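## Task

Carry the white rack holding the tubes from the counter to the desk, and carry the empty yellow rack from the desk to the counter, passing through the door that closes by itself. At the end both racks must stand upright, each tube must sit fully down in a hole of the white rack, and the door must be closed. Any rack or tube reaching the floor means failure. Either robot or both may be used. Finish by releasing everything and moving the robots away. A robot that topples or is left leaning means failure.

## Robot and tools

Robots. There are two identical Hello Robot Stretch 4 units, r1 and r2. Each has an omni-wheel base, a lift riding up a mast, a telescoping arm reaching forward, a wrist with yaw, pitch and roll, and a two-finger gripper. Each carries four cameras: <name>_head_camera, _head_left_camera, _head_right_camera and _wrist_camera. A robot stands about 1.6 m tall; its base edge lies no more than 0.23 m from the base origin. Loose objects may occasionally get a small shove from outside.

Frames. Every robot reports in its own frames. The base frame sits on the floor below the base centre: x ahead, y to the left, z up. hand_pose is a point between the open fingertips, expressed in that base frame; with all wrist joints at zero its axes line up with the base axes. Its printed value may be slightly wrong. The odometry frame is the base frame as it was when the scene began. Where the two robots are relative to each other can only be judged from images, lidar_m and wrist_depth_mm.

execute_actions. Argument actions is a list holding one action or nothing (empty returns state and pictures only). The action is an object keyed "r1" and/or "r2". Per robot you give "base", "joints" or both, plus optional "pace" and "contact_limits"; alternatively give only {"end_of_arm": "enable_torque"}, which re-powers wrist or gripper motors that shut off, leaving them holding in place. All motions in one action start at the same moment and may finish at different times.
- base: exactly one key, each a relative move from where the base last reported itself, not a pose. translate_m: straight drive in metres, -2 to 2, positive forward. strafe_m: sideways slide in metres, -2 to 2, positive to the left. rotate_rad: turn in place in radians, -3.2 to 3.2, positive counter-clockwise seen from above.
- joints: absolute targets by name. lift_m 0 to 1.2 m; arm_m 0 to 0.55 m extension; wrist_yaw_rad -1.134 to 4.276 (0 points ahead, positive turns left, 3.14 tucked back; over 3.4 the arm may obstruct); wrist_pitch_rad -1.117 to 4.259 (0 level, 1.57 pointing down); wrist_roll_rad -1.117 to 4.259 (0 keeps fingers at equal height, positive turns clockwise viewed from behind the gripper); gripper_m -0.038 to 0.141 m, the fingertip gap (negative values make the tips press together). Completion tolerances: lift and arm ±0.004, yaw and roll ±0.02, pitch ±0.05, gripper ±0.004. Joint targets out of range are clipped and reported; any other bad value or unknown key rejects the entire call.
- pace: "slow", "default", "fast" or "max"; base speeds 0.1/0.3/0.4/0.6 m/s and turns 1/2/3/4 rad/s respectively, further capped when the lift is above 0.2 m (down to 0.3 m/s and 1 rad/s at 1.2 m).
- contact_limits: {"arm_m": value}, 0 (gentlest) to 0.75 (firmest), default 0.5; the arm halts when it meets that much resistance.
One action runs at most 15 s. Parts you omit may still be driving toward earlier targets. cameras selects images: omitted, null or ["all"] gives all, [] gives none; the pictures line lists their order. If a call reports a stop, later motion calls in that same reply are skipped.

Other tools. wait(seconds 0 to 10) lets time pass with no new command and returns state and images. zoom_image(camera, region [x0, y0, x1, y1] in pixels from the top-left, at most 504 by 504) enlarges part of that camera's latest full image. read_manual(section "licences") just prints licence text. finished_scene(scene) closes the given scene irreversibly and says whether it succeeded; the goal must already hold and keep holding.

Reading results. base_status and joint_status tell how each motion ended: "done" (for the base, wheels turned the commanded amount even if slipping), "off_target" (stopped short, may still push), "contact_stop_at_<key>" (blocked; that part goes slack, so a slack lift may sag under load and slack wheels can roll), "limit_stop_at_<name>" (a built-in limit acted), "time_out", "torque_fault" (a wrist or gripper motor hit maximum effort and went limp until enable_torque). "limit_stop_at_tilt" means a lean beyond 6 degrees; lift, arm and wheels go slack and refuse orders until it recovers. "limit_stop_at_own_body" means a self-collision guard, likely when the gripper points up (pitch below -0.2) while rolled (roll below -0.4 or above 4); move that joint back away. on_its_own lists things you did not command; "held at" there is a held target, not a position. lidar_m: 12 distances in metres, 30-degree sectors starting straight ahead and going counter-clockwise (4th left, 7th behind, 10th right); "-" is nothing seen or closer than 0.25 m; it sees from about 0.15 m up, including table tops, misses glass and thin legs, and sees the other robot. wrist_depth_mm: 7x7 median depths, 100 to 2000 mm, top-left first. base_odometry counts wheel turns, so slip looks like travel; heading -3.142 to 3.142, left positive. If turned_by_wheels and turned_by_imu differ by more than about 0.1 rad, expect a bump or slip and a heading error of about their difference. base_tilt gives forward and right lean in degrees, with a fixed offset up to about 1.5. motor_effort is percent of maximum, positive toward larger joint values, with the peak in brackets; it is noisy and offset. Effort outside its rest range suggests a load or contact. For wheel_0, wheel_1 and wheel_2, positive means turning right.

Gripping. Command a gap smaller than the object; squeezing harder pulls the object toward the wrist by up to a third of the shortfall, and opening pushes it out. Neither the reading nor "done" proves a grasp; a firm grip at gripper_m 0 or above shows as a clear change in gripper effort. If fingertips jam on a surface, raise the lift. To unfold at a scene's start, send lift_m 0.4 and wrist_yaw_rad 0 together.

Avoid. Never let the robots press together: once bases touch, even millimetres more is a hard press that fails the run, and a hard impact may too. The same command can move the robots differently by up to about 3 cm per metre, so a shared carry can tip one over. Driving or turning with over 1 kg in hand and arm_m above 0.2 risks tipping, worse at fast paces; so does steady pushing or pulling with the gripper high or a high contact limit. A level gripper holding over about 2 kg can trip a torque fault. Keep racks and tubes off the floor, avoid drops, slams and shoves, and the robots keep holding their last command while you deliberate.

Each tool is called after "Emit:" as a command line: name --argument value for each argument, lists and objects as JSON in quotes; but a table of rows of numbers goes row by row, as --pt "numbers of a row", without its own name.

## Session

I'll start by looking at the current state.

Emit:
execute_actions --actions '[]'

Scene clock: 0.00 s.
r1.base_odometry: x=+0.000 y=+0.000 heading=+0.000 (m, m, rad; r1's odometry frame)
r1.turned_by_wheels: +0.000 (rad since the last result)
r1.turned_by_imu: +0.000 (rad since the last result)
r1.base_tilt: forward=+0.1 right=+0.1 (deg)
r1.lidar_m: 0.87 0.87 0.86 0.91 1.15 1.09 1.17 1.19 1.15 1.23 1.87 0.83
r1.base_status: not commanded
r1.joint_positions: lift_m=+0.241 arm_m=-0.001 wrist_yaw_rad=+3.200 wrist_pitch_rad=+0.012 wrist_roll_rad=+0.001 gripper_m=+0.057
r1.joint_status: not commanded
r1.motor_effort: lift_m=+20 arm_m=-1 wrist_yaw_rad=+0 wrist_pitch_rad=-7 wrist_roll_rad=+1 gripper_m=-1 wheel_0=+0 wheel_1=+0 wheel_2=+0 (%)
r1.hand_pose: x=-0.1233 y=+0.0705 z=+0.4155 quat_wxyz=(-0.029, -0.006, +0.000, +1.000) (m; r1's base frame)
r1.wrist_depth_mm: - - 135 1430 1205 1025 946 / - - 133 1430 1229 1060 946 / - 110 133 1336 1182 1060 946 / - 127 150 1366 1205 1060 931 / 208 1281 1576 1397 1205 1042 931 / 216 1281 191 1397 209 1042 931 / 215 991 1098 141 1042 991 917
r2.base_odometry: x=+0.000 y=+0.000 heading=+0.000 (m, m, rad; r2's odometry frame)
r2.turned_by_wheels: +0.000 (rad since the last result)
r2.turned_by_imu: +0.000 (rad since the last result)
r2.base_tilt: forward=-0.6 right=+0.8 (deg)
r2.lidar_m: 2.30 1.64 1.03 0.93 0.96 0.84 0.74 0.75 0.98 1.65 1.66 2.05
r2.base_status: not commanded
r2.joint_positions: lift_m=+0.262 arm_m=+0.000 wrist_yaw_rad=+3.176 wrist_pitch_rad=-0.005 wrist_roll_rad=-0.007 gripper_m=+0.057
r2.joint_status: not commanded
r2.motor_effort: lift_m=+18 arm_m=-1 wrist_yaw_rad=+0 wrist_pitch_rad=-8 wrist_roll_rad=+2 gripper_m=-3 wheel_0=+0 wheel_1=+0 wheel_2=+0 (%)
r2.hand_pose: x=-0.1205 y=+0.0776 z=+0.4419 quat_wxyz=(-0.017, +0.003, -0.003, +1.000) (m; r2's base frame)
r2.wrist_depth_mm: - 136 136 891 917 931 946 / - 106 135 904 917 931 960 / - 110 136 904 917 946 960 / - 128 160 931 931 946 946 / 198 878 891 931 917 946 976 / 208 891 200 931 195 960 976 / 201 866 891 109 931 931 931
pictures: r1_head_camera, r1_head_left_camera, r1_head_right_camera, r1_wrist_camera, r2_head_camera, r2_head_left_camera, r2_head_right_camera, r2_wrist_camera
Images, in order (width x height): r1_head_camera 420x560, r1_head_left_camera 420x672, r1_head_right_camera 420x672, r1_wrist_camera 616x392, r2_head_camera 420x560, r2_head_left_camera 420x672, r2_head_right_camera 420x672, r2_wrist_camera 616x392.

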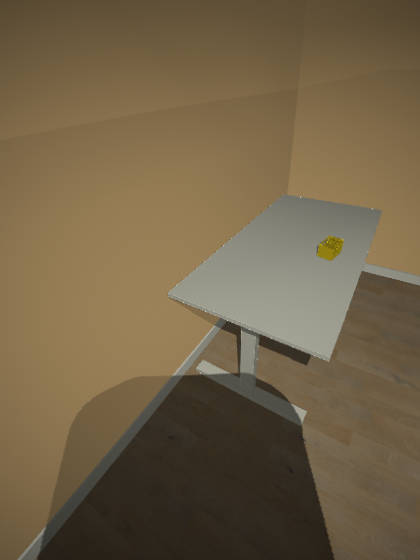

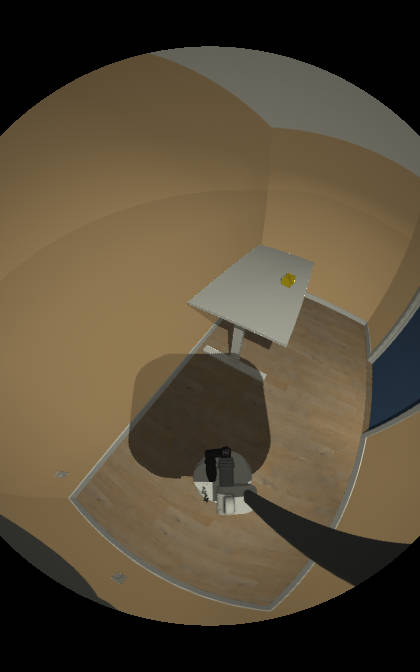

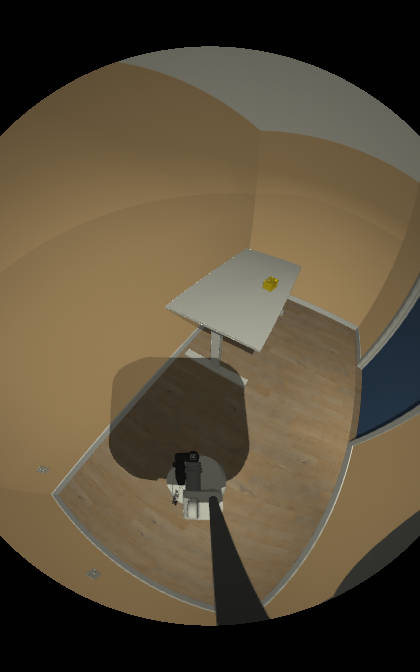

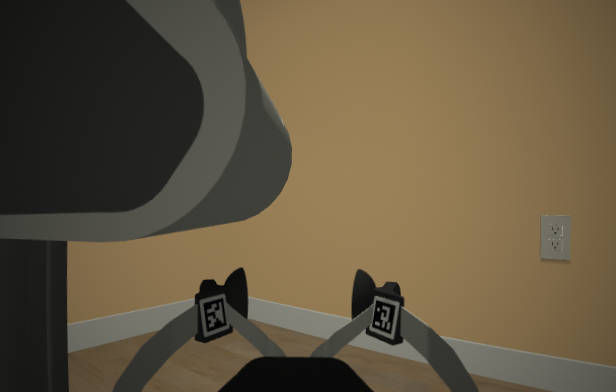

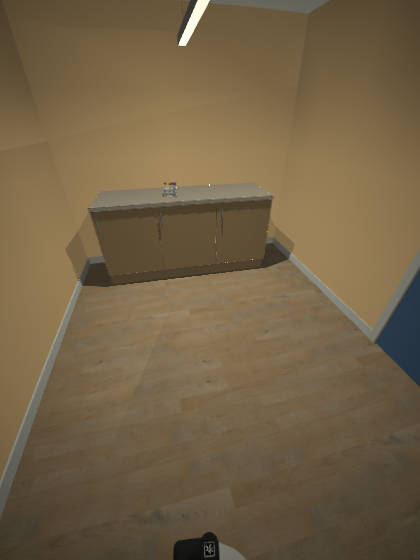

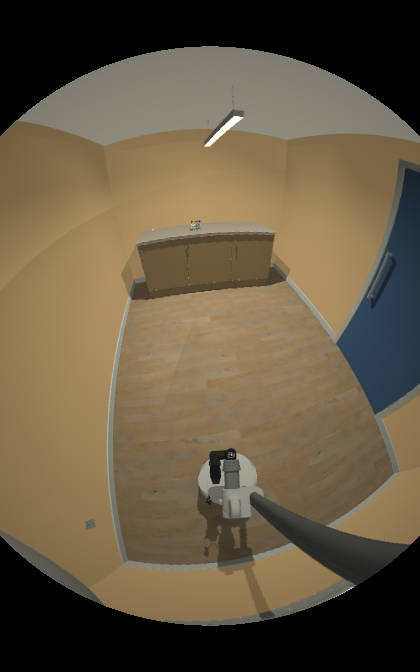

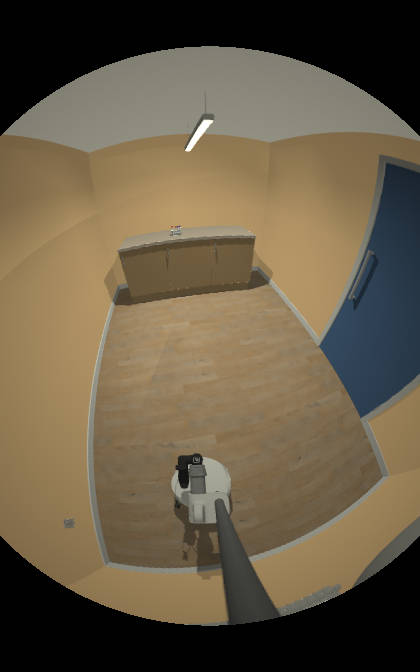

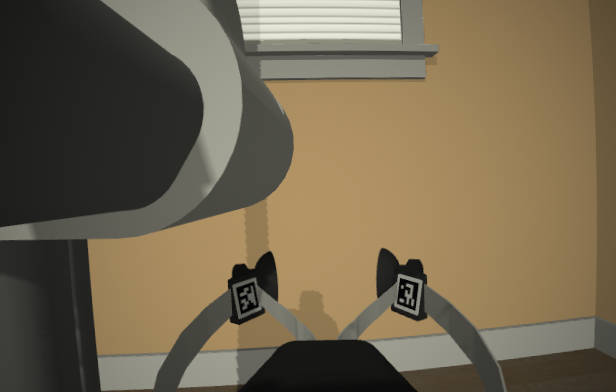

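Emit:
zoom_image --camera "r2_head_camera" --region '[130, 160, 250, 220]'

Emit:
zoom_image --camera "r1_head_camera" --region '[280, 210, 380, 290]'

Emit:
zoom_image --camera "r2_head_right_camera" --region '[260, 130, 420, 480]'

Emit:
zoom_image --camera "r1_head_right_camera" --region '[260, 200, 420, 520]'

Region (130, 160, 250, 220) of r2_head_camera's 420x560 image, scaled by 4.200, with more detail than that image has.

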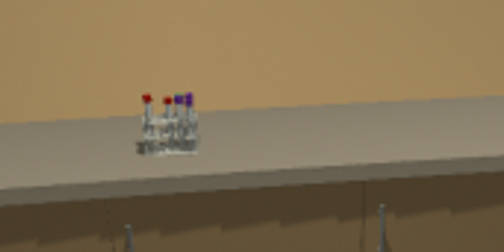

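Region (280, 210, 380, 290) of r1_head_camera's 420x560 image, scaled by 5.040, with more detail than that image has; it fills the top 403 rows of this view, and the rest is white.

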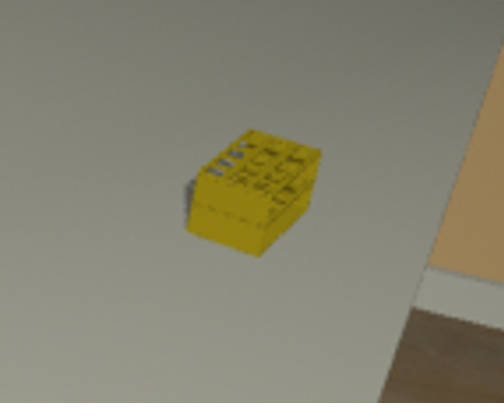

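Region (260, 130, 420, 480) of r2_head_right_camera's 420x672 image, scaled by 1.440, with more detail than that image has; it fills the left 230 columns of this view, and the rest is white.

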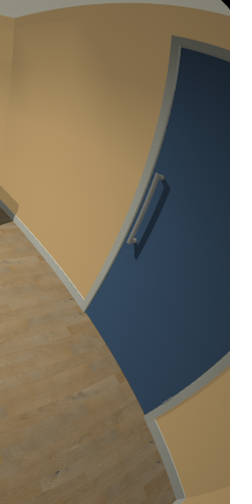

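Region (260, 200, 420, 520) of r1_head_right_camera's 420x672 image, scaled by 1.575, with more detail than that image has.

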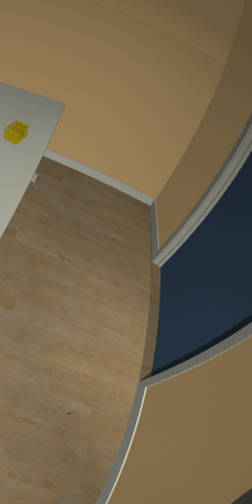

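Emit:
execute_actions --actions '[{"r1": {"base": {"rotate_rad": 0.68}, "pace": "fast"}, "r2": {"base": {"rotate_rad": 0.17}, "pace": "fast"}}]' --cameras '["r1_head_camera", "r1_head_right_camera", "r2_head_camera"]'

Scene clock: 12.03 s.
r1.base_odometry: x=+0.000 y=+0.000 heading=+0.680 (m, m, rad; r1's odometry frame)
r1.turned_by_wheels: +0.680 (rad since the last result)
r1.turned_by_imu: +0.682 (rad since the last result)
r1.base_tilt: forward=+0.1 right=+0.1 (deg)
r1.lidar_m: 0.86 0.85 1.00 1.11 1.11 1.25 1.16 1.15 1.33 2.23 0.83 0.95
r1.base_status: done
r1.joint_positions: lift_m=+0.241 arm_m=-0.001 wrist_yaw_rad=+3.200 wrist_pitch_rad=+0.012 wrist_roll_rad=+0.001 gripper_m=+0.057
r1.joint_status: not commanded
r1.motor_effort: lift_m=+20(20) arm_m=-1(1) wrist_yaw_rad=+0(0) wrist_pitch_rad=-7(7) wrist_roll_rad=+0(0) gripper_m=-4(6) wheel_0=-2(10) wheel_1=-1(9) wheel_2=-1(8) (%)
r1.hand_pose: x=-0.1233 y=+0.0705 z=+0.4155 quat_wxyz=(-0.029, -0.006, +0.000, +1.000) (m; r1's base frame)
r1.wrist_depth_mm: - - 135 1336 1366 1430 1160 / - - 133 1308 1430 1464 1160 / - 110 133 1308 1397 1499 1138 / - 127 150 1308 1366 1430 1138 / 209 1160 1205 1308 1397 1430 1138 / 216 1160 192 1308 209 1397 1138 / 216 976 1060 141 1025 1098 1078
r2.base_odometry: x=+0.000 y=+0.000 heading=+0.169 (m, m, rad; r2's odometry frame)
r2.turned_by_wheels: +0.169 (rad since the last result)
r2.turned_by_imu: +0.167 (rad since the last result)
r2.base_tilt: forward=-0.6 right=+0.6 (deg)
r2.lidar_m: 2.30 1.36 0.97 0.93 0.98 0.77 0.74 0.80 1.13 1.63 1.73 2.39
r2.base_status: done
r2.joint_positions: lift_m=+0.262 arm_m=+0.000 wrist_yaw_rad=+3.176 wrist_pitch_rad=-0.005 wrist_roll_rad=-0.007 gripper_m=+0.057
r2.joint_status: not commanded
r2.motor_effort: lift_m=+18(18) arm_m=-1(1) wrist_yaw_rad=+0(0) wrist_pitch_rad=-8(8) wrist_roll_rad=+1(2) gripper_m=-3(2) wheel_0=-3(8) wheel_1=-2(7) wheel_2=-1(7) (%)
r2.hand_pose: x=-0.1205 y=+0.0776 z=+0.4419 quat_wxyz=(-0.017, +0.003, -0.003, +1.000) (m; r2's base frame)
r2.wrist_depth_mm: - 136 136 878 878 842 820 / - 106 135 878 866 854 831 / - 110 136 866 878 866 842 / - 129 160 904 878 854 854 / 197 931 904 891 866 866 831 / 207 946 199 904 195 854 854 / 201 931 917 110 866 854 842
pictures: r1_head_camera, r1_head_right_camera, r2_head_camera
Images, in order (width x height): r1_head_camera 420x560, r1_head_right_camera 420x672, r2_head_camera 420x560.

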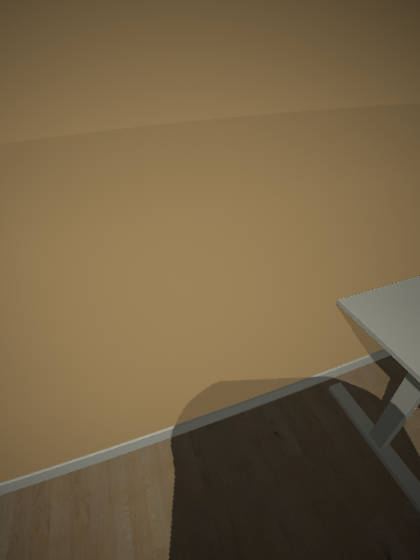

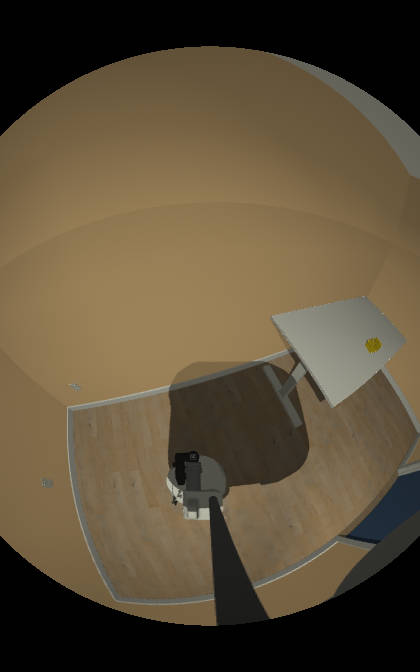

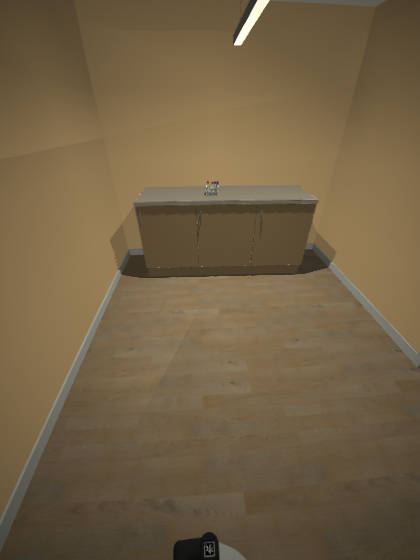

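Emit:
execute_actions --actions '[{"r1": {"base": {"strafe_m": -1.72}, "joints": {"lift_m": 0.45}, "pace": "max"}, "r2": {"base": {"translate_m": 1.6}, "joints": {"lift_m": 0.85, "wrist_yaw_rad": 0, "gripper_m": 0.14}, "pace": "max"}}]' --cameras '["r1_head_camera", "r1_head_right_camera", "r2_head_camera", "r2_wrist_camera"]'

Scene clock: 16.70 s.
r1.base_odometry: x=+1.081 y=-1.338 heading=+0.680 (m, m, rad; r1's odometry frame)
r1.turned_by_wheels: +0.000 (rad since the last result)
r1.turned_by_imu: +0.002 (rad since the last result)
r1.base_tilt: forward=+0.0 right=+0.2 (deg)
r1.lidar_m: 0.57 0.57 0.67 2.58 1.41 0.88 0.71 0.67 0.72 1.02 1.00 0.70
r1.base_status: done
r1.joint_positions: lift_m=+0.450 arm_m=-0.001 wrist_yaw_rad=+3.200 wrist_pitch_rad=+0.012 wrist_roll_rad=+0.001 gripper_m=+0.057
r1.joint_status: all done
r1.motor_effort: lift_m=+21(24) arm_m=-1(1) wrist_yaw_rad=+0(0) wrist_pitch_rad=-7(7) wrist_roll_rad=+0(1) gripper_m=-7(4) wheel_0=-1(14) wheel_1=+1(14) wheel_2=+0(1) (%)
r1.hand_pose: x=-0.1233 y=+0.0705 z=+0.6246 quat_wxyz=(-0.029, -0.006, +0.000, +1.000) (m; r1's base frame)
r1.wrist_depth_mm: - - 135 866 917 976 931 / - - 134 866 917 960 946 / - 110 133 854 917 946 931 / - 127 150 854 917 946 931 / 210 759 809 854 917 946 931 / 216 759 191 842 209 946 917 / 214 741 798 140 878 917 946
r2.base_odometry: x=+1.577 y=+0.270 heading=+0.170 (m, m, rad; r2's odometry frame)
r2.turned_by_wheels: +0.000 (rad since the last result)
r2.turned_by_imu: -0.003 (rad since the last result)
r2.base_tilt: forward=-0.5 right=+0.8 (deg)
r2.lidar_m: 0.70 0.76 0.98 0.91 0.99 1.35 2.36 2.37 1.74 1.65 1.03 0.75
r2.base_status: done
r2.joint_positions: lift_m=+0.850 arm_m=+0.000 wrist_yaw_rad=+0.000 wrist_pitch_rad=-0.005 wrist_roll_rad=-0.007 gripper_m=+0.140
r2.joint_status: all done
r2.motor_effort: lift_m=+18(22) arm_m=-1(1) wrist_yaw_rad=-1(6) wrist_pitch_rad=-8(8) wrist_roll_rad=+2(2) gripper_m=+0(3) wheel_0=+2(9) wheel_1=+1(9) wheel_2=+0(14) (%)
r2.hand_pose: x=+0.4593 y=-0.0874 z=+1.0296 quat_wxyz=(+1.000, -0.003, -0.003, +0.000) (m; r2's base frame)
r2.wrist_depth_mm: 1160 1138 1118 1098 1118 1118 1118 / 1182 1138 1138 1138 1118 1098 1078 / 1182 1182 1138 1138 1118 1118 1078 / 1182 1160 1182 1160 1118 1098 1118 / 1182 991 960 891 707 798 768 / 525 521 504 500 488 473 469 / 554 549 535 110 512 504 500
pictures: r1_head_camera, r1_head_right_camera, r2_head_camera, r2_wrist_camera
Images, in order (width x height): r1_head_camera 420x560, r1_head_right_camera 420x672, r2_head_camera 420x560, r2_wrist_camera 616x392.

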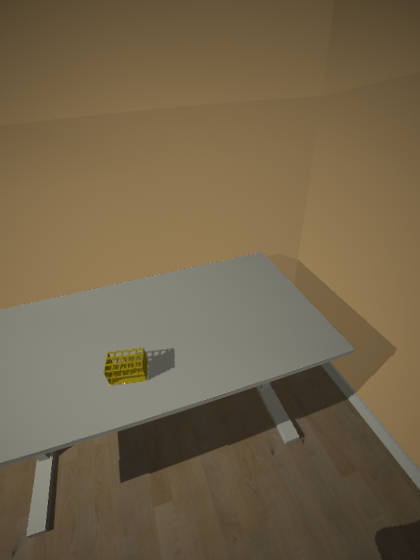

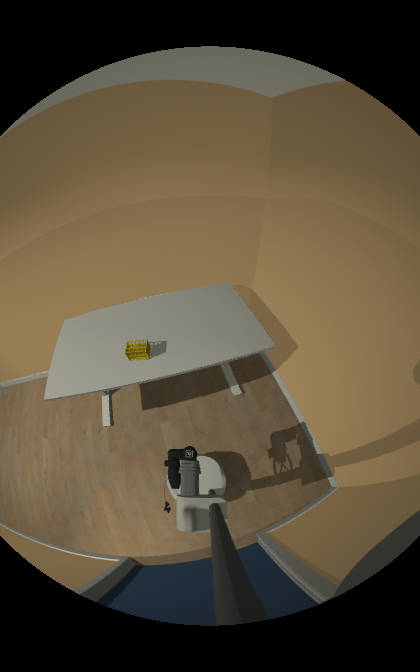

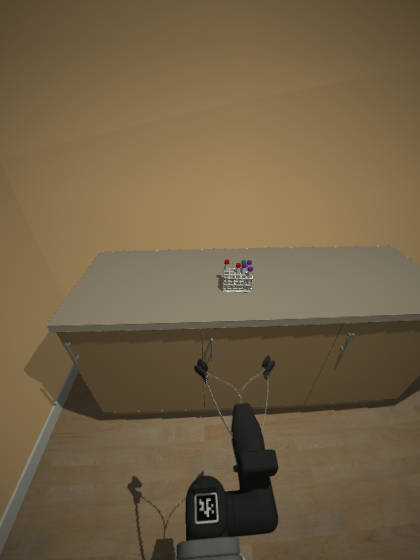

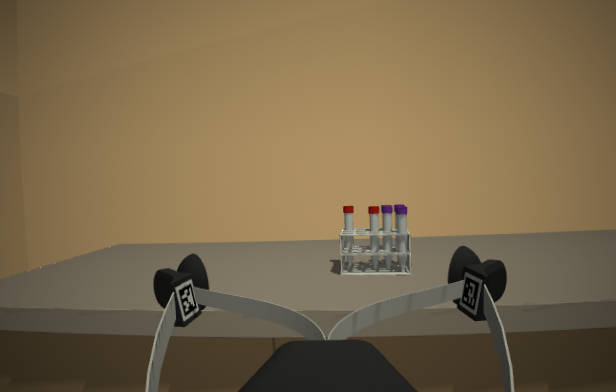

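Emit:
zoom_image --camera "r2_wrist_camera" --region '[310, 180, 440, 290]'

Emit:
zoom_image --camera "r2_head_camera" --region '[190, 240, 290, 340]'

Emit:
zoom_image --camera "r1_head_camera" --region '[80, 320, 200, 420]'

Region (310, 180, 440, 290) of r2_wrist_camera's 616x392 image, scaled by 3.877; it fills the top 426 rows of this view, and the rest is white.

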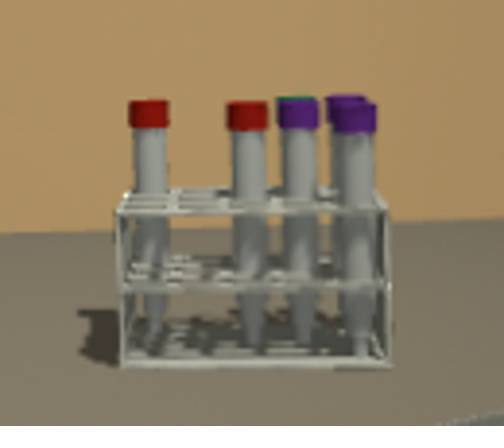

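Region (190, 240, 290, 340) of r2_head_camera's 420x560 image, scaled by 5.040, with more detail than that image has.

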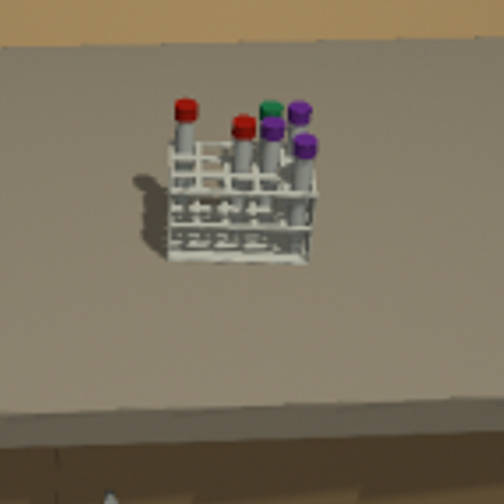

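Region (80, 320, 200, 420) of r1_head_camera's 420x560 image, scaled by 4.200, with more detail than that image has.

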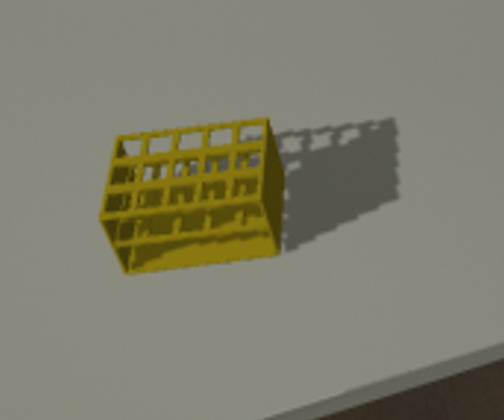

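Emit:
execute_actions --actions '[{"r1": {"base": {"rotate_rad": 0.15}, "joints": {"lift_m": 0.72, "wrist_yaw_rad": 0, "wrist_pitch_rad": 0.15, "gripper_m": 0.141}, "pace": "fast"}, "r2": {"base": {"rotate_rad": -0.09}, "joints": {"lift_m": 0.86, "arm_m": 0.2, "wrist_pitch_rad": 0.15, "gripper_m": 0.141}, "pace": "fast"}}]' --cameras '["r1_head_camera", "r1_wrist_camera", "r2_head_camera", "r2_wrist_camera"]'

Scene clock: 21.33 s.
r1.base_odometry: x=+1.081 y=-1.338 heading=+0.829 (m, m, rad; r1's odometry frame)
r1.turned_by_wheels: +0.150 (rad since the last result)
r1.turned_by_imu: +0.150 (rad since the last result)
r1.base_tilt: forward=+0.0 right=+0.2 (deg)
r1.lidar_m: 0.58 0.58 0.74 2.74 1.09 0.78 0.71 0.66 0.78 1.01 1.02 0.62
r1.base_status: done
r1.joint_positions: lift_m=+0.720 arm_m=-0.001 wrist_yaw_rad=+0.000 wrist_pitch_rad=+0.152 wrist_roll_rad=+0.001 gripper_m=+0.141
r1.joint_status: all done
r1.motor_effort: lift_m=+22(27) arm_m=-1(1) wrist_yaw_rad=-1(7) wrist_pitch_rad=-7(7) wrist_roll_rad=+0(0) gripper_m=-1(5) wheel_0=-1(8) wheel_1=-3(7) wheel_2=-1(7) (%)
r1.hand_pose: x=+0.4550 y=-0.0873 z=+0.8543 quat_wxyz=(+0.997, +0.000, +0.076, +0.000) (m; r1's base frame)
r1.wrist_depth_mm: 1008 1042 1078 1118 1160 1205 1025 / 1025 1042 1098 1160 1160 1205 1042 / 1042 1060 1118 1160 1182 1229 1060 / 1060 1118 1118 1182 1205 1229 1078 / 691 723 798 831 842 831 1008 / 488 202 530 535 530 462 530 / 382 377 389 147 399 410 430
r2.base_odometry: x=+1.577 y=+0.270 heading=+0.080 (m, m, rad; r2's odometry frame)
r2.turned_by_wheels: -0.089 (rad since the last result)
r2.turned_by_imu: -0.089 (rad since the last result)
r2.base_tilt: forward=-0.6 right=+0.7 (deg)
r2.lidar_m: 0.68 0.74 1.02 0.94 0.94 1.24 2.38 2.43 1.75 1.66 1.12 0.77
r2.base_status: done
r2.joint_positions: lift_m=+0.860 arm_m=+0.199 wrist_yaw_rad=+0.000 wrist_pitch_rad=+0.152 wrist_roll_rad=-0.007 gripper_m=+0.141
r2.joint_status: all done
r2.motor_effort: lift_m=+20(20) arm_m=+5(8) wrist_yaw_rad=-1(0) wrist_pitch_rad=-8(8) wrist_roll_rad=+2(3) gripper_m=+2(1) wheel_0=+4(7) wheel_1=+3(6) wheel_2=+1(6) (%)
r2.hand_pose: x=+0.6552 y=-0.0874 z=+0.9943 quat_wxyz=(+0.997, -0.003, +0.076, +0.000) (m; r2's base frame)
r2.wrist_depth_mm: 866 866 866 866 904 917 917 / 891 891 891 917 904 917 931 / 891 931 931 931 946 946 946 / 931 931 931 539 741 788 750 / 539 530 512 496 484 459 452 / 362 340 319 345 322 324 327 / 322 322 325 110 325 353 359
pictures: r1_head_camera, r1_wrist_camera, r2_head_camera, r2_wrist_camera
Images, in order (width x height): r1_head_camera 420x560, r1_wrist_camera 616x392, r2_head_camera 420x560, r2_wrist_camera 616x392.

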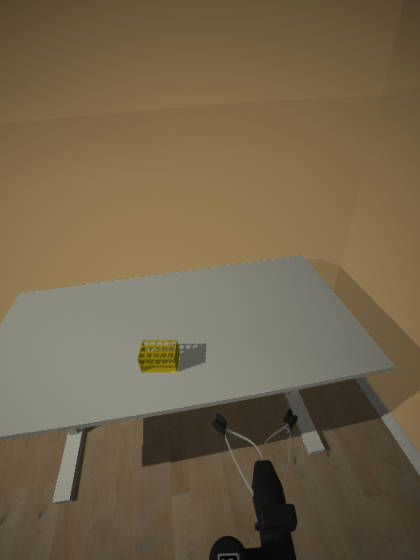

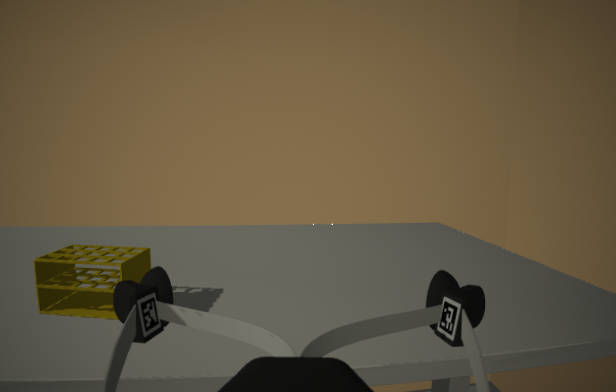

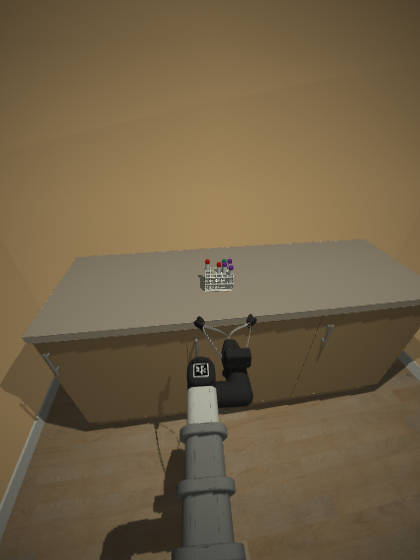

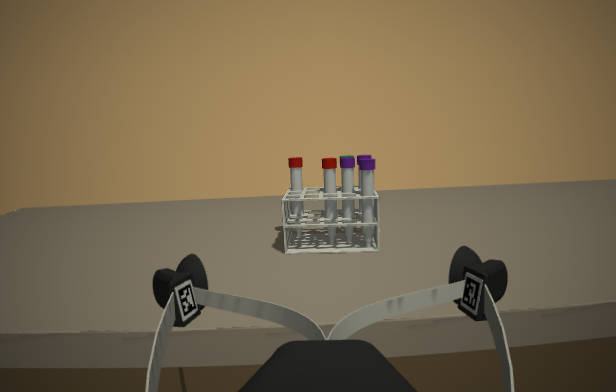

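Emit:
execute_actions --actions '[{"r1": {"base": {"strafe_m": 0.245}, "pace": "fast"}, "r2": {"base": {"translate_m": 0.17}, "joints": {"lift_m": 0.85}, "pace": "fast"}}]' --cameras '["r1_head_camera", "r1_wrist_camera", "r2_head_camera", "r2_wrist_camera"]'

Scene clock: 23.40 s.
r1.base_odometry: x=+0.900 y=-1.172 heading=+0.829 (m, m, rad; r1's odometry frame)
r1.turned_by_wheels: +0.000 (rad since the last result)
r1.turned_by_imu: +0.000 (rad since the last result)
r1.base_tilt: forward=+0.1 right=+0.1 (deg)
r1.lidar_m: 0.54 0.56 0.70 2.50 1.16 0.83 0.75 0.73 0.84 1.25 0.95 0.60
r1.base_status: done
r1.joint_positions: lift_m=+0.720 arm_m=-0.001 wrist_yaw_rad=+0.000 wrist_pitch_rad=+0.152 wrist_roll_rad=+0.001 gripper_m=+0.141
r1.joint_status: not commanded
r1.motor_effort: lift_m=+22(22) arm_m=-1(1) wrist_yaw_rad=+0(1) wrist_pitch_rad=-7(7) wrist_roll_rad=+0(1) gripper_m=+0(0) wheel_0=+0(12) wheel_1=-1(13) wheel_2=+0(1) (%)
r1.hand_pose: x=+0.4549 y=-0.0874 z=+0.8543 quat_wxyz=(+0.997, +0.000, +0.076, +0.000) (m; r1's base frame)
r1.wrist_depth_mm: 976 1008 1042 1098 1118 1138 1205 / 976 1042 1078 1098 1118 1160 1205 / 991 1025 1078 1118 1160 1182 1229 / 1025 1060 1098 1138 1182 1205 1229 / 778 798 798 750 842 842 842 / 504 203 492 500 535 466 530 / 379 377 392 147 397 387 394
r2.base_odometry: x=+1.746 y=+0.284 heading=+0.081 (m, m, rad; r2's odometry frame)
r2.turned_by_wheels: +0.000 (rad since the last result)
r2.turned_by_imu: +0.000 (rad since the last result)
r2.base_tilt: forward=-0.5 right=+0.6 (deg)
r2.lidar_m: 0.55 0.55 0.75 0.96 0.96 1.26 2.55 2.60 1.78 1.64 0.85 0.58
r2.base_status: done
r2.joint_positions: lift_m=+0.850 arm_m=+0.199 wrist_yaw_rad=+0.000 wrist_pitch_rad=+0.152 wrist_roll_rad=-0.007 gripper_m=+0.141
r2.joint_status: all done
r2.motor_effort: lift_m=+15(19) arm_m=+5(5) wrist_yaw_rad=+0(1) wrist_pitch_rad=-8(7) wrist_roll_rad=+3(3) gripper_m=-3(1) wheel_0=+1(8) wheel_1=+0(8) wheel_2=+2(12) (%)
r2.hand_pose: x=+0.6552 y=-0.0874 z=+0.9847 quat_wxyz=(+0.997, -0.003, +0.076, +0.000) (m; r2's base frame)
r2.wrist_depth_mm: 707 715 723 723 750 750 750 / 723 741 741 750 750 759 768 / 741 759 750 768 788 788 809 / 768 768 768 389 591 809 715 / 517 500 484 351 382 436 427 / 343 320 297 325 290 276 303 / 264 256 267 110 257 242 239
pictures: r1_head_camera, r1_wrist_camera, r2_head_camera, r2_wrist_camera
Images, in order (width x height): r1_head_camera 420x560, r1_wrist_camera 616x392, r2_head_camera 420x560, r2_wrist_camera 616x392.

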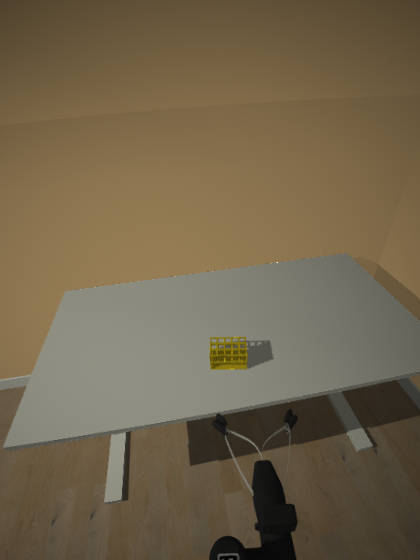

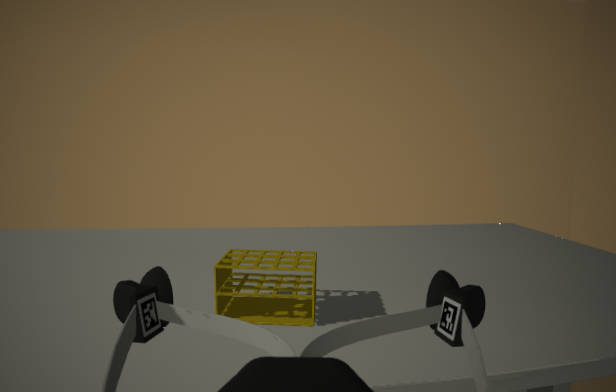

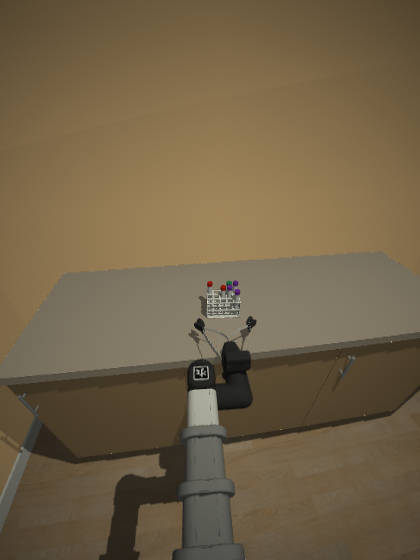

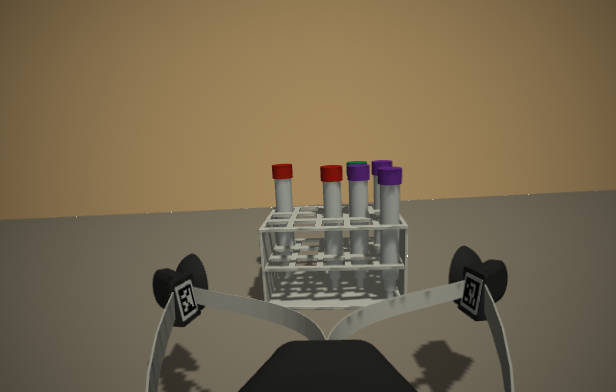

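Emit:
execute_actions --actions '[{"r1": {"base": {"strafe_m": 0.065}, "joints": {"lift_m": 0.645, "wrist_yaw_rad": -0.085, "arm_m": 0.14}, "pace": "default"}, "r2": {"base": {"strafe_m": -0.006}, "joints": {"lift_m": 0.836, "arm_m": 0.265}, "pace": "default"}}]' --cameras '["r1_head_camera", "r1_wrist_camera", "r2_head_camera", "r2_wrist_camera"]'

Scene clock: 25.73 s.
r1.base_odometry: x=+0.853 y=-1.128 heading=+0.829 (m, m, rad; r1's odometry frame)
r1.turned_by_wheels: +0.000 (rad since the last result)
r1.turned_by_imu: +0.000 (rad since the last result)
r1.base_tilt: forward=+0.0 right=+0.2 (deg)
r1.lidar_m: 0.53 0.54 0.69 2.45 1.19 0.82 0.75 0.76 0.87 1.31 0.92 0.59
r1.base_status: done
r1.joint_positions: lift_m=+0.645 arm_m=+0.139 wrist_yaw_rad=-0.085 wrist_pitch_rad=+0.152 wrist_roll_rad=+0.001 gripper_m=+0.141
r1.joint_status: all done
r1.motor_effort: lift_m=+17(23) arm_m=+6(7) wrist_yaw_rad=-1(4) wrist_pitch_rad=-7(7) wrist_roll_rad=+0(1) gripper_m=-1(2) wheel_0=-2(9) wheel_1=+2(11) wheel_2=+0(1) (%)
r1.hand_pose: x=+0.5866 y=-0.1113 z=+0.7797 quat_wxyz=(+0.996, +0.004, +0.076, -0.042) (m; r1's base frame)
r1.wrist_depth_mm: 820 866 917 960 1025 1060 1138 / 842 878 917 960 1042 1098 1138 / 842 891 931 991 1025 1118 1160 / 854 904 946 976 1025 1118 1182 / 512 525 442 399 554 549 554 / 330 203 343 345 351 306 347 / 252 249 257 147 258 255 262
r2.base_odometry: x=+1.747 y=+0.278 heading=+0.081 (m, m, rad; r2's odometry frame)
r2.turned_by_wheels: +0.000 (rad since the last result)
r2.turned_by_imu: +0.000 (rad since the last result)
r2.base_tilt: forward=-0.6 right=+0.7 (deg)
r2.lidar_m: 0.54 0.55 0.75 0.96 0.96 1.27 2.54 2.57 1.77 1.63 0.87 0.57
r2.base_status: done
r2.joint_positions: lift_m=+0.836 arm_m=+0.264 wrist_yaw_rad=+0.000 wrist_pitch_rad=+0.152 wrist_roll_rad=-0.007 gripper_m=+0.141
r2.joint_status: all done
r2.motor_effort: lift_m=+15(15) arm_m=+5(4) wrist_yaw_rad=+0(1) wrist_pitch_rad=-8(8) wrist_roll_rad=+2(2) gripper_m=-1(2) wheel_0=+1(8) wheel_1=+1(9) wheel_2=+0(1) (%)
r2.hand_pose: x=+0.7201 y=-0.0874 z=+0.9707 quat_wxyz=(+0.997, -0.003, +0.076, +0.000) (m; r2's base frame)
r2.wrist_depth_mm: 654 661 668 668 676 683 691 / 661 668 691 691 691 707 707 / 699 691 699 699 707 723 723 / 707 715 715 301 296 732 647 / 469 459 404 282 282 397 389 / 312 291 263 254 255 253 279 / 241 234 243 110 233 221 218
pictures: r1_head_camera, r1_wrist_camera, r2_head_camera, r2_wrist_camera
Images, in order (width x height): r1_head_camera 420x560, r1_wrist_camera 616x392, r2_head_camera 420x560, r2_wrist_camera 616x392.

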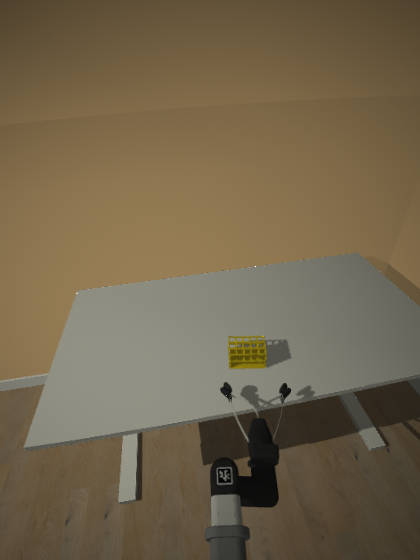

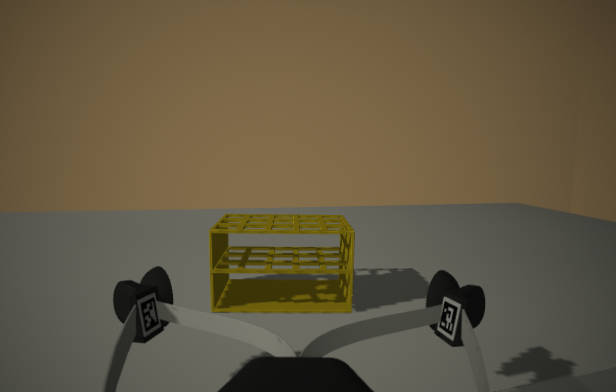

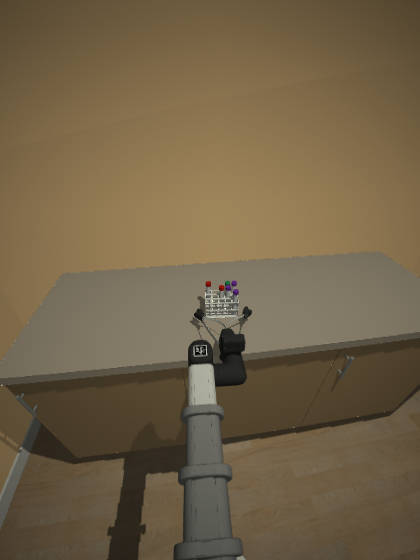

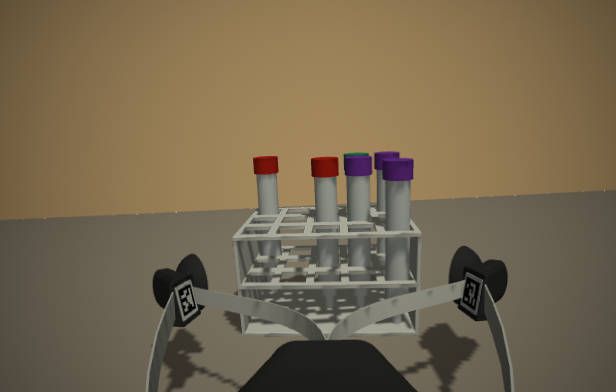

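Emit:
execute_actions --actions '[{"r1": {"joints": {"lift_m": 0.628, "arm_m": 0.23}, "pace": "default"}, "r2": {"joints": {"arm_m": 0.305}, "pace": "slow", "contact_limits": {"arm_m": 0.15}}}]' --cameras '["r1_wrist_camera", "r2_head_camera", "r2_wrist_camera"]'

Scene clock: 27.60 s.
r1.base_odometry: x=+0.853 y=-1.128 heading=+0.829 (m, m, rad; r1's odometry frame)
r1.turned_by_wheels: +0.000 (rad since the last result)
r1.turned_by_imu: +0.000 (rad since the last result)
r1.base_tilt: forward=+0.1 right=+0.2 (deg)
r1.lidar_m: 0.54 0.53 0.68 2.43 1.19 0.83 0.75 0.76 0.87 1.33 0.92 0.60
r1.base_status: not commanded
r1.joint_positions: lift_m=+0.628 arm_m=+0.229 wrist_yaw_rad=-0.085 wrist_pitch_rad=+0.152 wrist_roll_rad=+0.001 gripper_m=+0.141
r1.joint_status: all done
r1.motor_effort: lift_m=+17(21) arm_m=+6(7) wrist_yaw_rad=-1(0) wrist_pitch_rad=-7(7) wrist_roll_rad=+0(0) gripper_m=-1(0) wheel_0=-2(2) wheel_1=+2(1) wheel_2=+0(0) (%)
r1.hand_pose: x=+0.6766 y=-0.1113 z=+0.7627 quat_wxyz=(+0.996, +0.004, +0.076, -0.042) (m; r1's base frame)
r1.wrist_depth_mm: 759 778 831 878 917 976 1025 / 759 798 831 891 946 991 1042 / 778 809 854 904 946 1008 1078 / 778 820 854 904 946 1008 1060 / 449 462 294 301 439 492 484 / 294 201 254 304 272 268 309 / 222 219 226 147 229 225 231
r2.base_odometry: x=+1.747 y=+0.278 heading=+0.081 (m, m, rad; r2's odometry frame)
r2.turned_by_wheels: +0.000 (rad since the last result)
r2.turned_by_imu: +0.000 (rad since the last result)
r2.base_tilt: forward=-0.5 right=+0.7 (deg)
r2.lidar_m: 0.55 0.54 0.74 0.95 0.99 1.29 2.53 2.61 1.76 1.64 0.85 0.61
r2.base_status: not commanded
r2.joint_positions: lift_m=+0.836 arm_m=+0.304 wrist_yaw_rad=+0.000 wrist_pitch_rad=+0.152 wrist_roll_rad=-0.007 gripper_m=+0.141
r2.joint_status: all done
r2.motor_effort: lift_m=+15(15) arm_m=+5(7) wrist_yaw_rad=+0(0) wrist_pitch_rad=-8(8) wrist_roll_rad=+3(2) gripper_m=-1(1) wheel_0=+1(1) wheel_1=+1(1) wheel_2=+0(0) (%)
r2.contact_limits: arm_m 0.15
r2.hand_pose: x=+0.7601 y=-0.0874 z=+0.9707 quat_wxyz=(+0.997, -0.003, +0.076, +0.000) (m; r2's base frame)
r2.wrist_depth_mm: 621 634 621 627 640 647 640 / 634 634 647 654 654 661 668 / 640 654 661 661 676 691 699 / 661 676 676 585 233 691 699 / 469 459 271 253 226 399 389 / 314 291 230 236 212 252 277 / 240 234 232 110 220 220 218
pictures: r1_wrist_camera, r2_head_camera, r2_wrist_camera
Images, in order (width x height): r1_wrist_camera 616x392, r2_head_camera 420x560, r2_wrist_camera 616x392.

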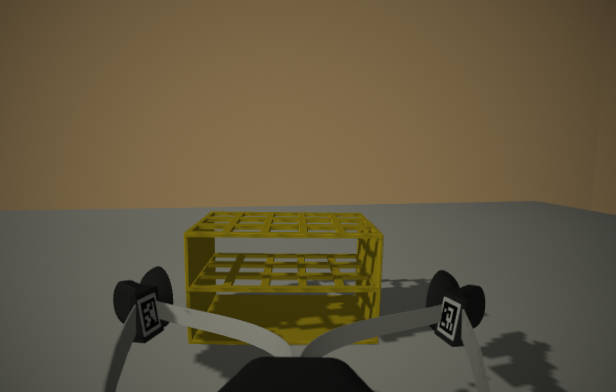

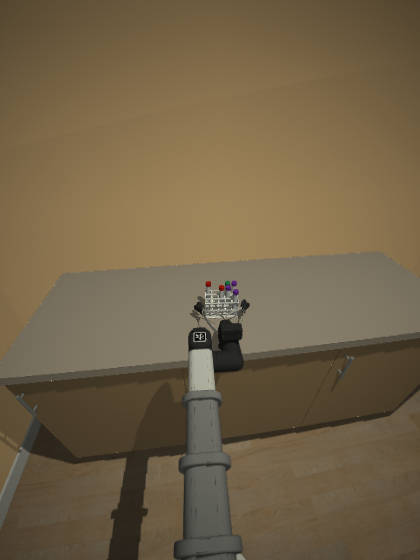

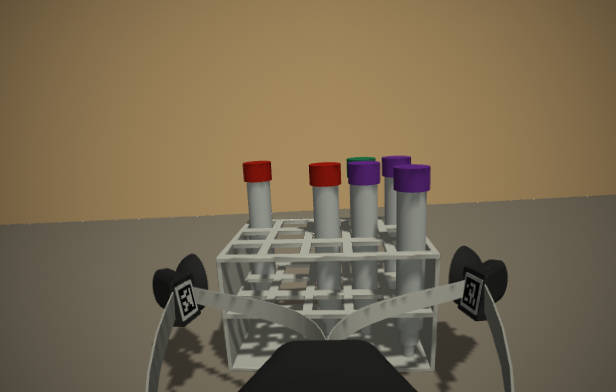

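Emit:
zoom_image --camera "r2_head_camera" --region '[180, 270, 270, 350]'

Region (180, 270, 270, 350) of r2_head_camera's 420x560 image, scaled by 5.600, with more detail than that image has.

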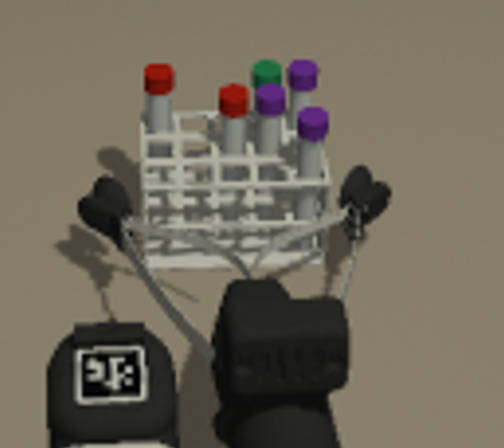

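Emit:
execute_actions --actions '[{"r1": {"base": {"strafe_m": 0.008}, "joints": {"arm_m": 0.275}, "pace": "slow", "contact_limits": {"arm_m": 0.15}}, "r2": {"joints": {"arm_m": 0.313}, "pace": "slow", "contact_limits": {"arm_m": 0.15}}}]' --cameras '["r1_wrist_camera", "r2_wrist_camera"]'

Scene clock: 29.63 s.
r1.base_odometry: x=+0.847 y=-1.123 heading=+0.829 (m, m, rad; r1's odometry frame)
r1.turned_by_wheels: +0.000 (rad since the last result)
r1.turned_by_imu: +0.000 (rad since the last result)
r1.base_tilt: forward=+0.0 right=+0.2 (deg)
r1.lidar_m: 0.52 0.54 0.67 2.43 1.19 0.83 0.75 0.77 0.89 1.34 0.91 0.59
r1.base_status: done
r1.joint_positions: lift_m=+0.628 arm_m=+0.274 wrist_yaw_rad=-0.085 wrist_pitch_rad=+0.152 wrist_roll_rad=+0.001 gripper_m=+0.141
r1.joint_status: all done
r1.motor_effort: lift_m=+17(17) arm_m=+6(7) wrist_yaw_rad=+0(0) wrist_pitch_rad=-7(7) wrist_roll_rad=+0(0) gripper_m=+1(0) wheel_0=-2(6) wheel_1=+2(8) wheel_2=+0(1) (%)
r1.contact_limits: arm_m 0.15
r1.hand_pose: x=+0.7216 y=-0.1113 z=+0.7627 quat_wxyz=(+0.996, +0.004, +0.076, -0.042) (m; r1's base frame)
r1.wrist_depth_mm: 715 741 778 831 866 946 991 / 732 759 798 842 878 931 991 / 732 768 809 866 917 976 1008 / 732 788 831 866 904 960 1025 / 452 462 247 252 272 484 488 / 291 202 212 231 212 270 309 / 220 220 220 147 223 226 231
r2.base_odometry: x=+1.747 y=+0.278 heading=+0.081 (m, m, rad; r2's odometry frame)
r2.turned_by_wheels: +0.000 (rad since the last result)
r2.turned_by_imu: +0.000 (rad since the last result)
r2.base_tilt: forward=-0.8 right=+0.6 (deg)
r2.lidar_m: 0.55 0.56 0.78 0.95 0.96 1.27 2.53 2.57 1.77 1.62 0.84 0.60
r2.base_status: not commanded
r2.joint_positions: lift_m=+0.836 arm_m=+0.312 wrist_yaw_rad=+0.000 wrist_pitch_rad=+0.152 wrist_roll_rad=-0.007 gripper_m=+0.141
r2.joint_status: all done
r2.motor_effort: lift_m=+15(15) arm_m=+5(4) wrist_yaw_rad=+0(0) wrist_pitch_rad=-8(8) wrist_roll_rad=+3(2) gripper_m=-1(3) wheel_0=+1(1) wheel_1=+1(1) wheel_2=+0(0) (%)
r2.contact_limits: arm_m 0.15
r2.hand_pose: x=+0.7681 y=-0.0874 z=+0.9707 quat_wxyz=(+0.997, -0.003, +0.076, +0.000) (m; r2's base frame)
r2.wrist_depth_mm: 603 609 621 634 634 640 640 / 627 634 640 647 647 654 668 / 640 654 647 661 676 676 683 / 654 661 654 668 224 691 707 / 469 459 265 235 206 394 389 / 314 293 211 233 204 252 277 / 240 233 233 110 214 221 218
pictures: r1_wrist_camera, r2_wrist_camera
Images, in order (width x height): r1_wrist_camera 616x392, r2_wrist_camera 616x392.

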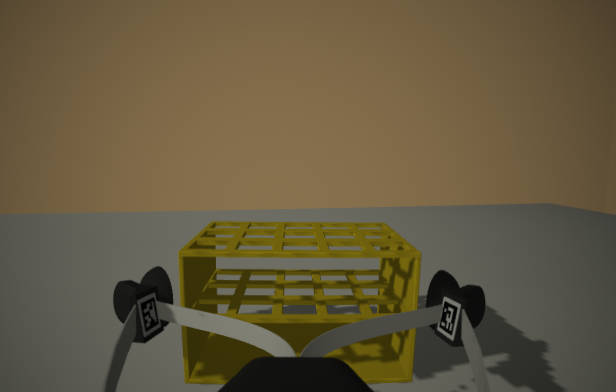

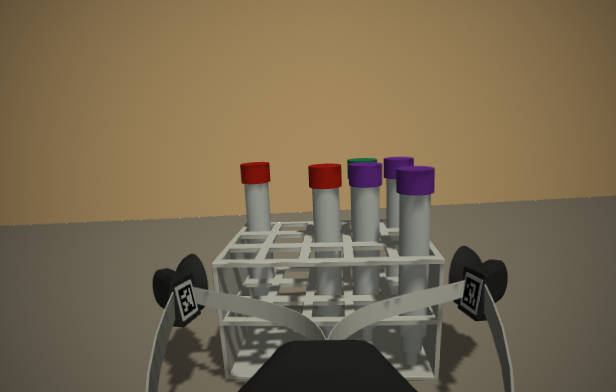

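Emit:
execute_actions --actions '[{"r1": {"joints": {"gripper_m": 0.075}}, "r2": {"joints": {"gripper_m": 0.075}}}]' --cameras '["r1_wrist_camera", "r2_wrist_camera"]'

Scene clock: 31.43 s.
r1.base_odometry: x=+0.847 y=-1.123 heading=+0.829 (m, m, rad; r1's odometry frame)
r1.turned_by_wheels: +0.000 (rad since the last result)
r1.turned_by_imu: +0.000 (rad since the last result)
r1.base_tilt: forward=+0.1 right=+0.1 (deg)
r1.lidar_m: 0.52 0.51 0.67 2.43 1.20 0.83 0.75 0.75 0.88 1.30 0.92 0.60
r1.base_status: not commanded
r1.joint_positions: lift_m=+0.628 arm_m=+0.274 wrist_yaw_rad=-0.085 wrist_pitch_rad=+0.153 wrist_roll_rad=+0.001 gripper_m=+0.075
r1.joint_status: all done
r1.motor_effort: lift_m=+17(17) arm_m=+6(6) wrist_yaw_rad=+0(0) wrist_pitch_rad=-9(9) wrist_roll_rad=+0(1) gripper_m=-27(28) wheel_0=-2(2) wheel_1=+2(2) wheel_2=+1(1) (%)
r1.hand_pose: x=+0.7215 y=-0.1113 z=+0.7626 quat_wxyz=(+0.996, +0.004, +0.076, -0.042) (m; r1's base frame)
r1.wrist_depth_mm: 715 741 788 820 891 931 976 / 723 750 798 842 878 946 991 / 732 778 809 866 917 960 1025 / 741 778 820 878 891 960 1025 / 449 459 253 430 268 484 484 / 290 182 208 226 209 287 307 / 208 218 193 233 198 213 229
r2.base_odometry: x=+1.747 y=+0.278 heading=+0.081 (m, m, rad; r2's odometry frame)
r2.turned_by_wheels: +0.000 (rad since the last result)
r2.turned_by_imu: +0.000 (rad since the last result)
r2.base_tilt: forward=-0.5 right=+0.7 (deg)
r2.lidar_m: 0.53 0.55 0.75 0.94 1.00 1.28 2.54 2.56 1.77 1.63 0.85 0.59
r2.base_status: not commanded
r2.joint_positions: lift_m=+0.836 arm_m=+0.312 wrist_yaw_rad=+0.000 wrist_pitch_rad=+0.153 wrist_roll_rad=-0.007 gripper_m=+0.075
r2.joint_status: all done
r2.motor_effort: lift_m=+15(15) arm_m=+6(5) wrist_yaw_rad=+0(0) wrist_pitch_rad=-11(11) wrist_roll_rad=+2(2) gripper_m=-20(17) wheel_0=+1(1) wheel_1=+1(1) wheel_2=+0(0) (%)
r2.hand_pose: x=+0.7681 y=-0.0874 z=+0.9704 quat_wxyz=(+0.997, -0.003, +0.077, +0.000) (m; r2's base frame)
r2.wrist_depth_mm: 609 615 621 627 634 647 634 / 627 627 634 647 654 661 654 / 647 640 654 661 668 676 683 / 668 668 661 683 205 683 691 / 462 452 245 227 198 399 387 / 312 291 195 219 192 179 277 / 240 232 224 110 196 218 -
pictures: r1_wrist_camera, r2_wrist_camera
Images, in order (width x height): r1_wrist_camera 616x392, r2_wrist_camera 616x392.

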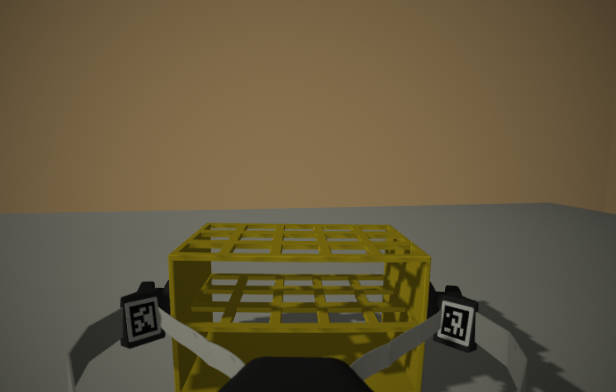

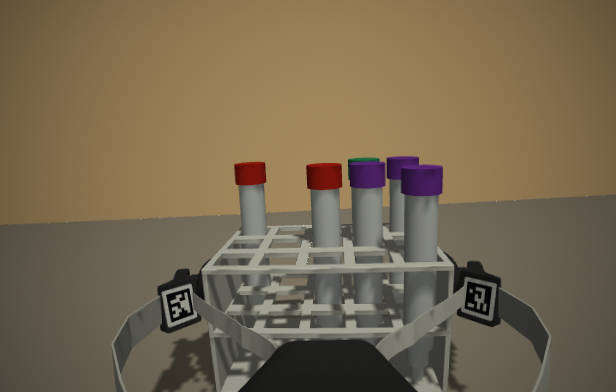

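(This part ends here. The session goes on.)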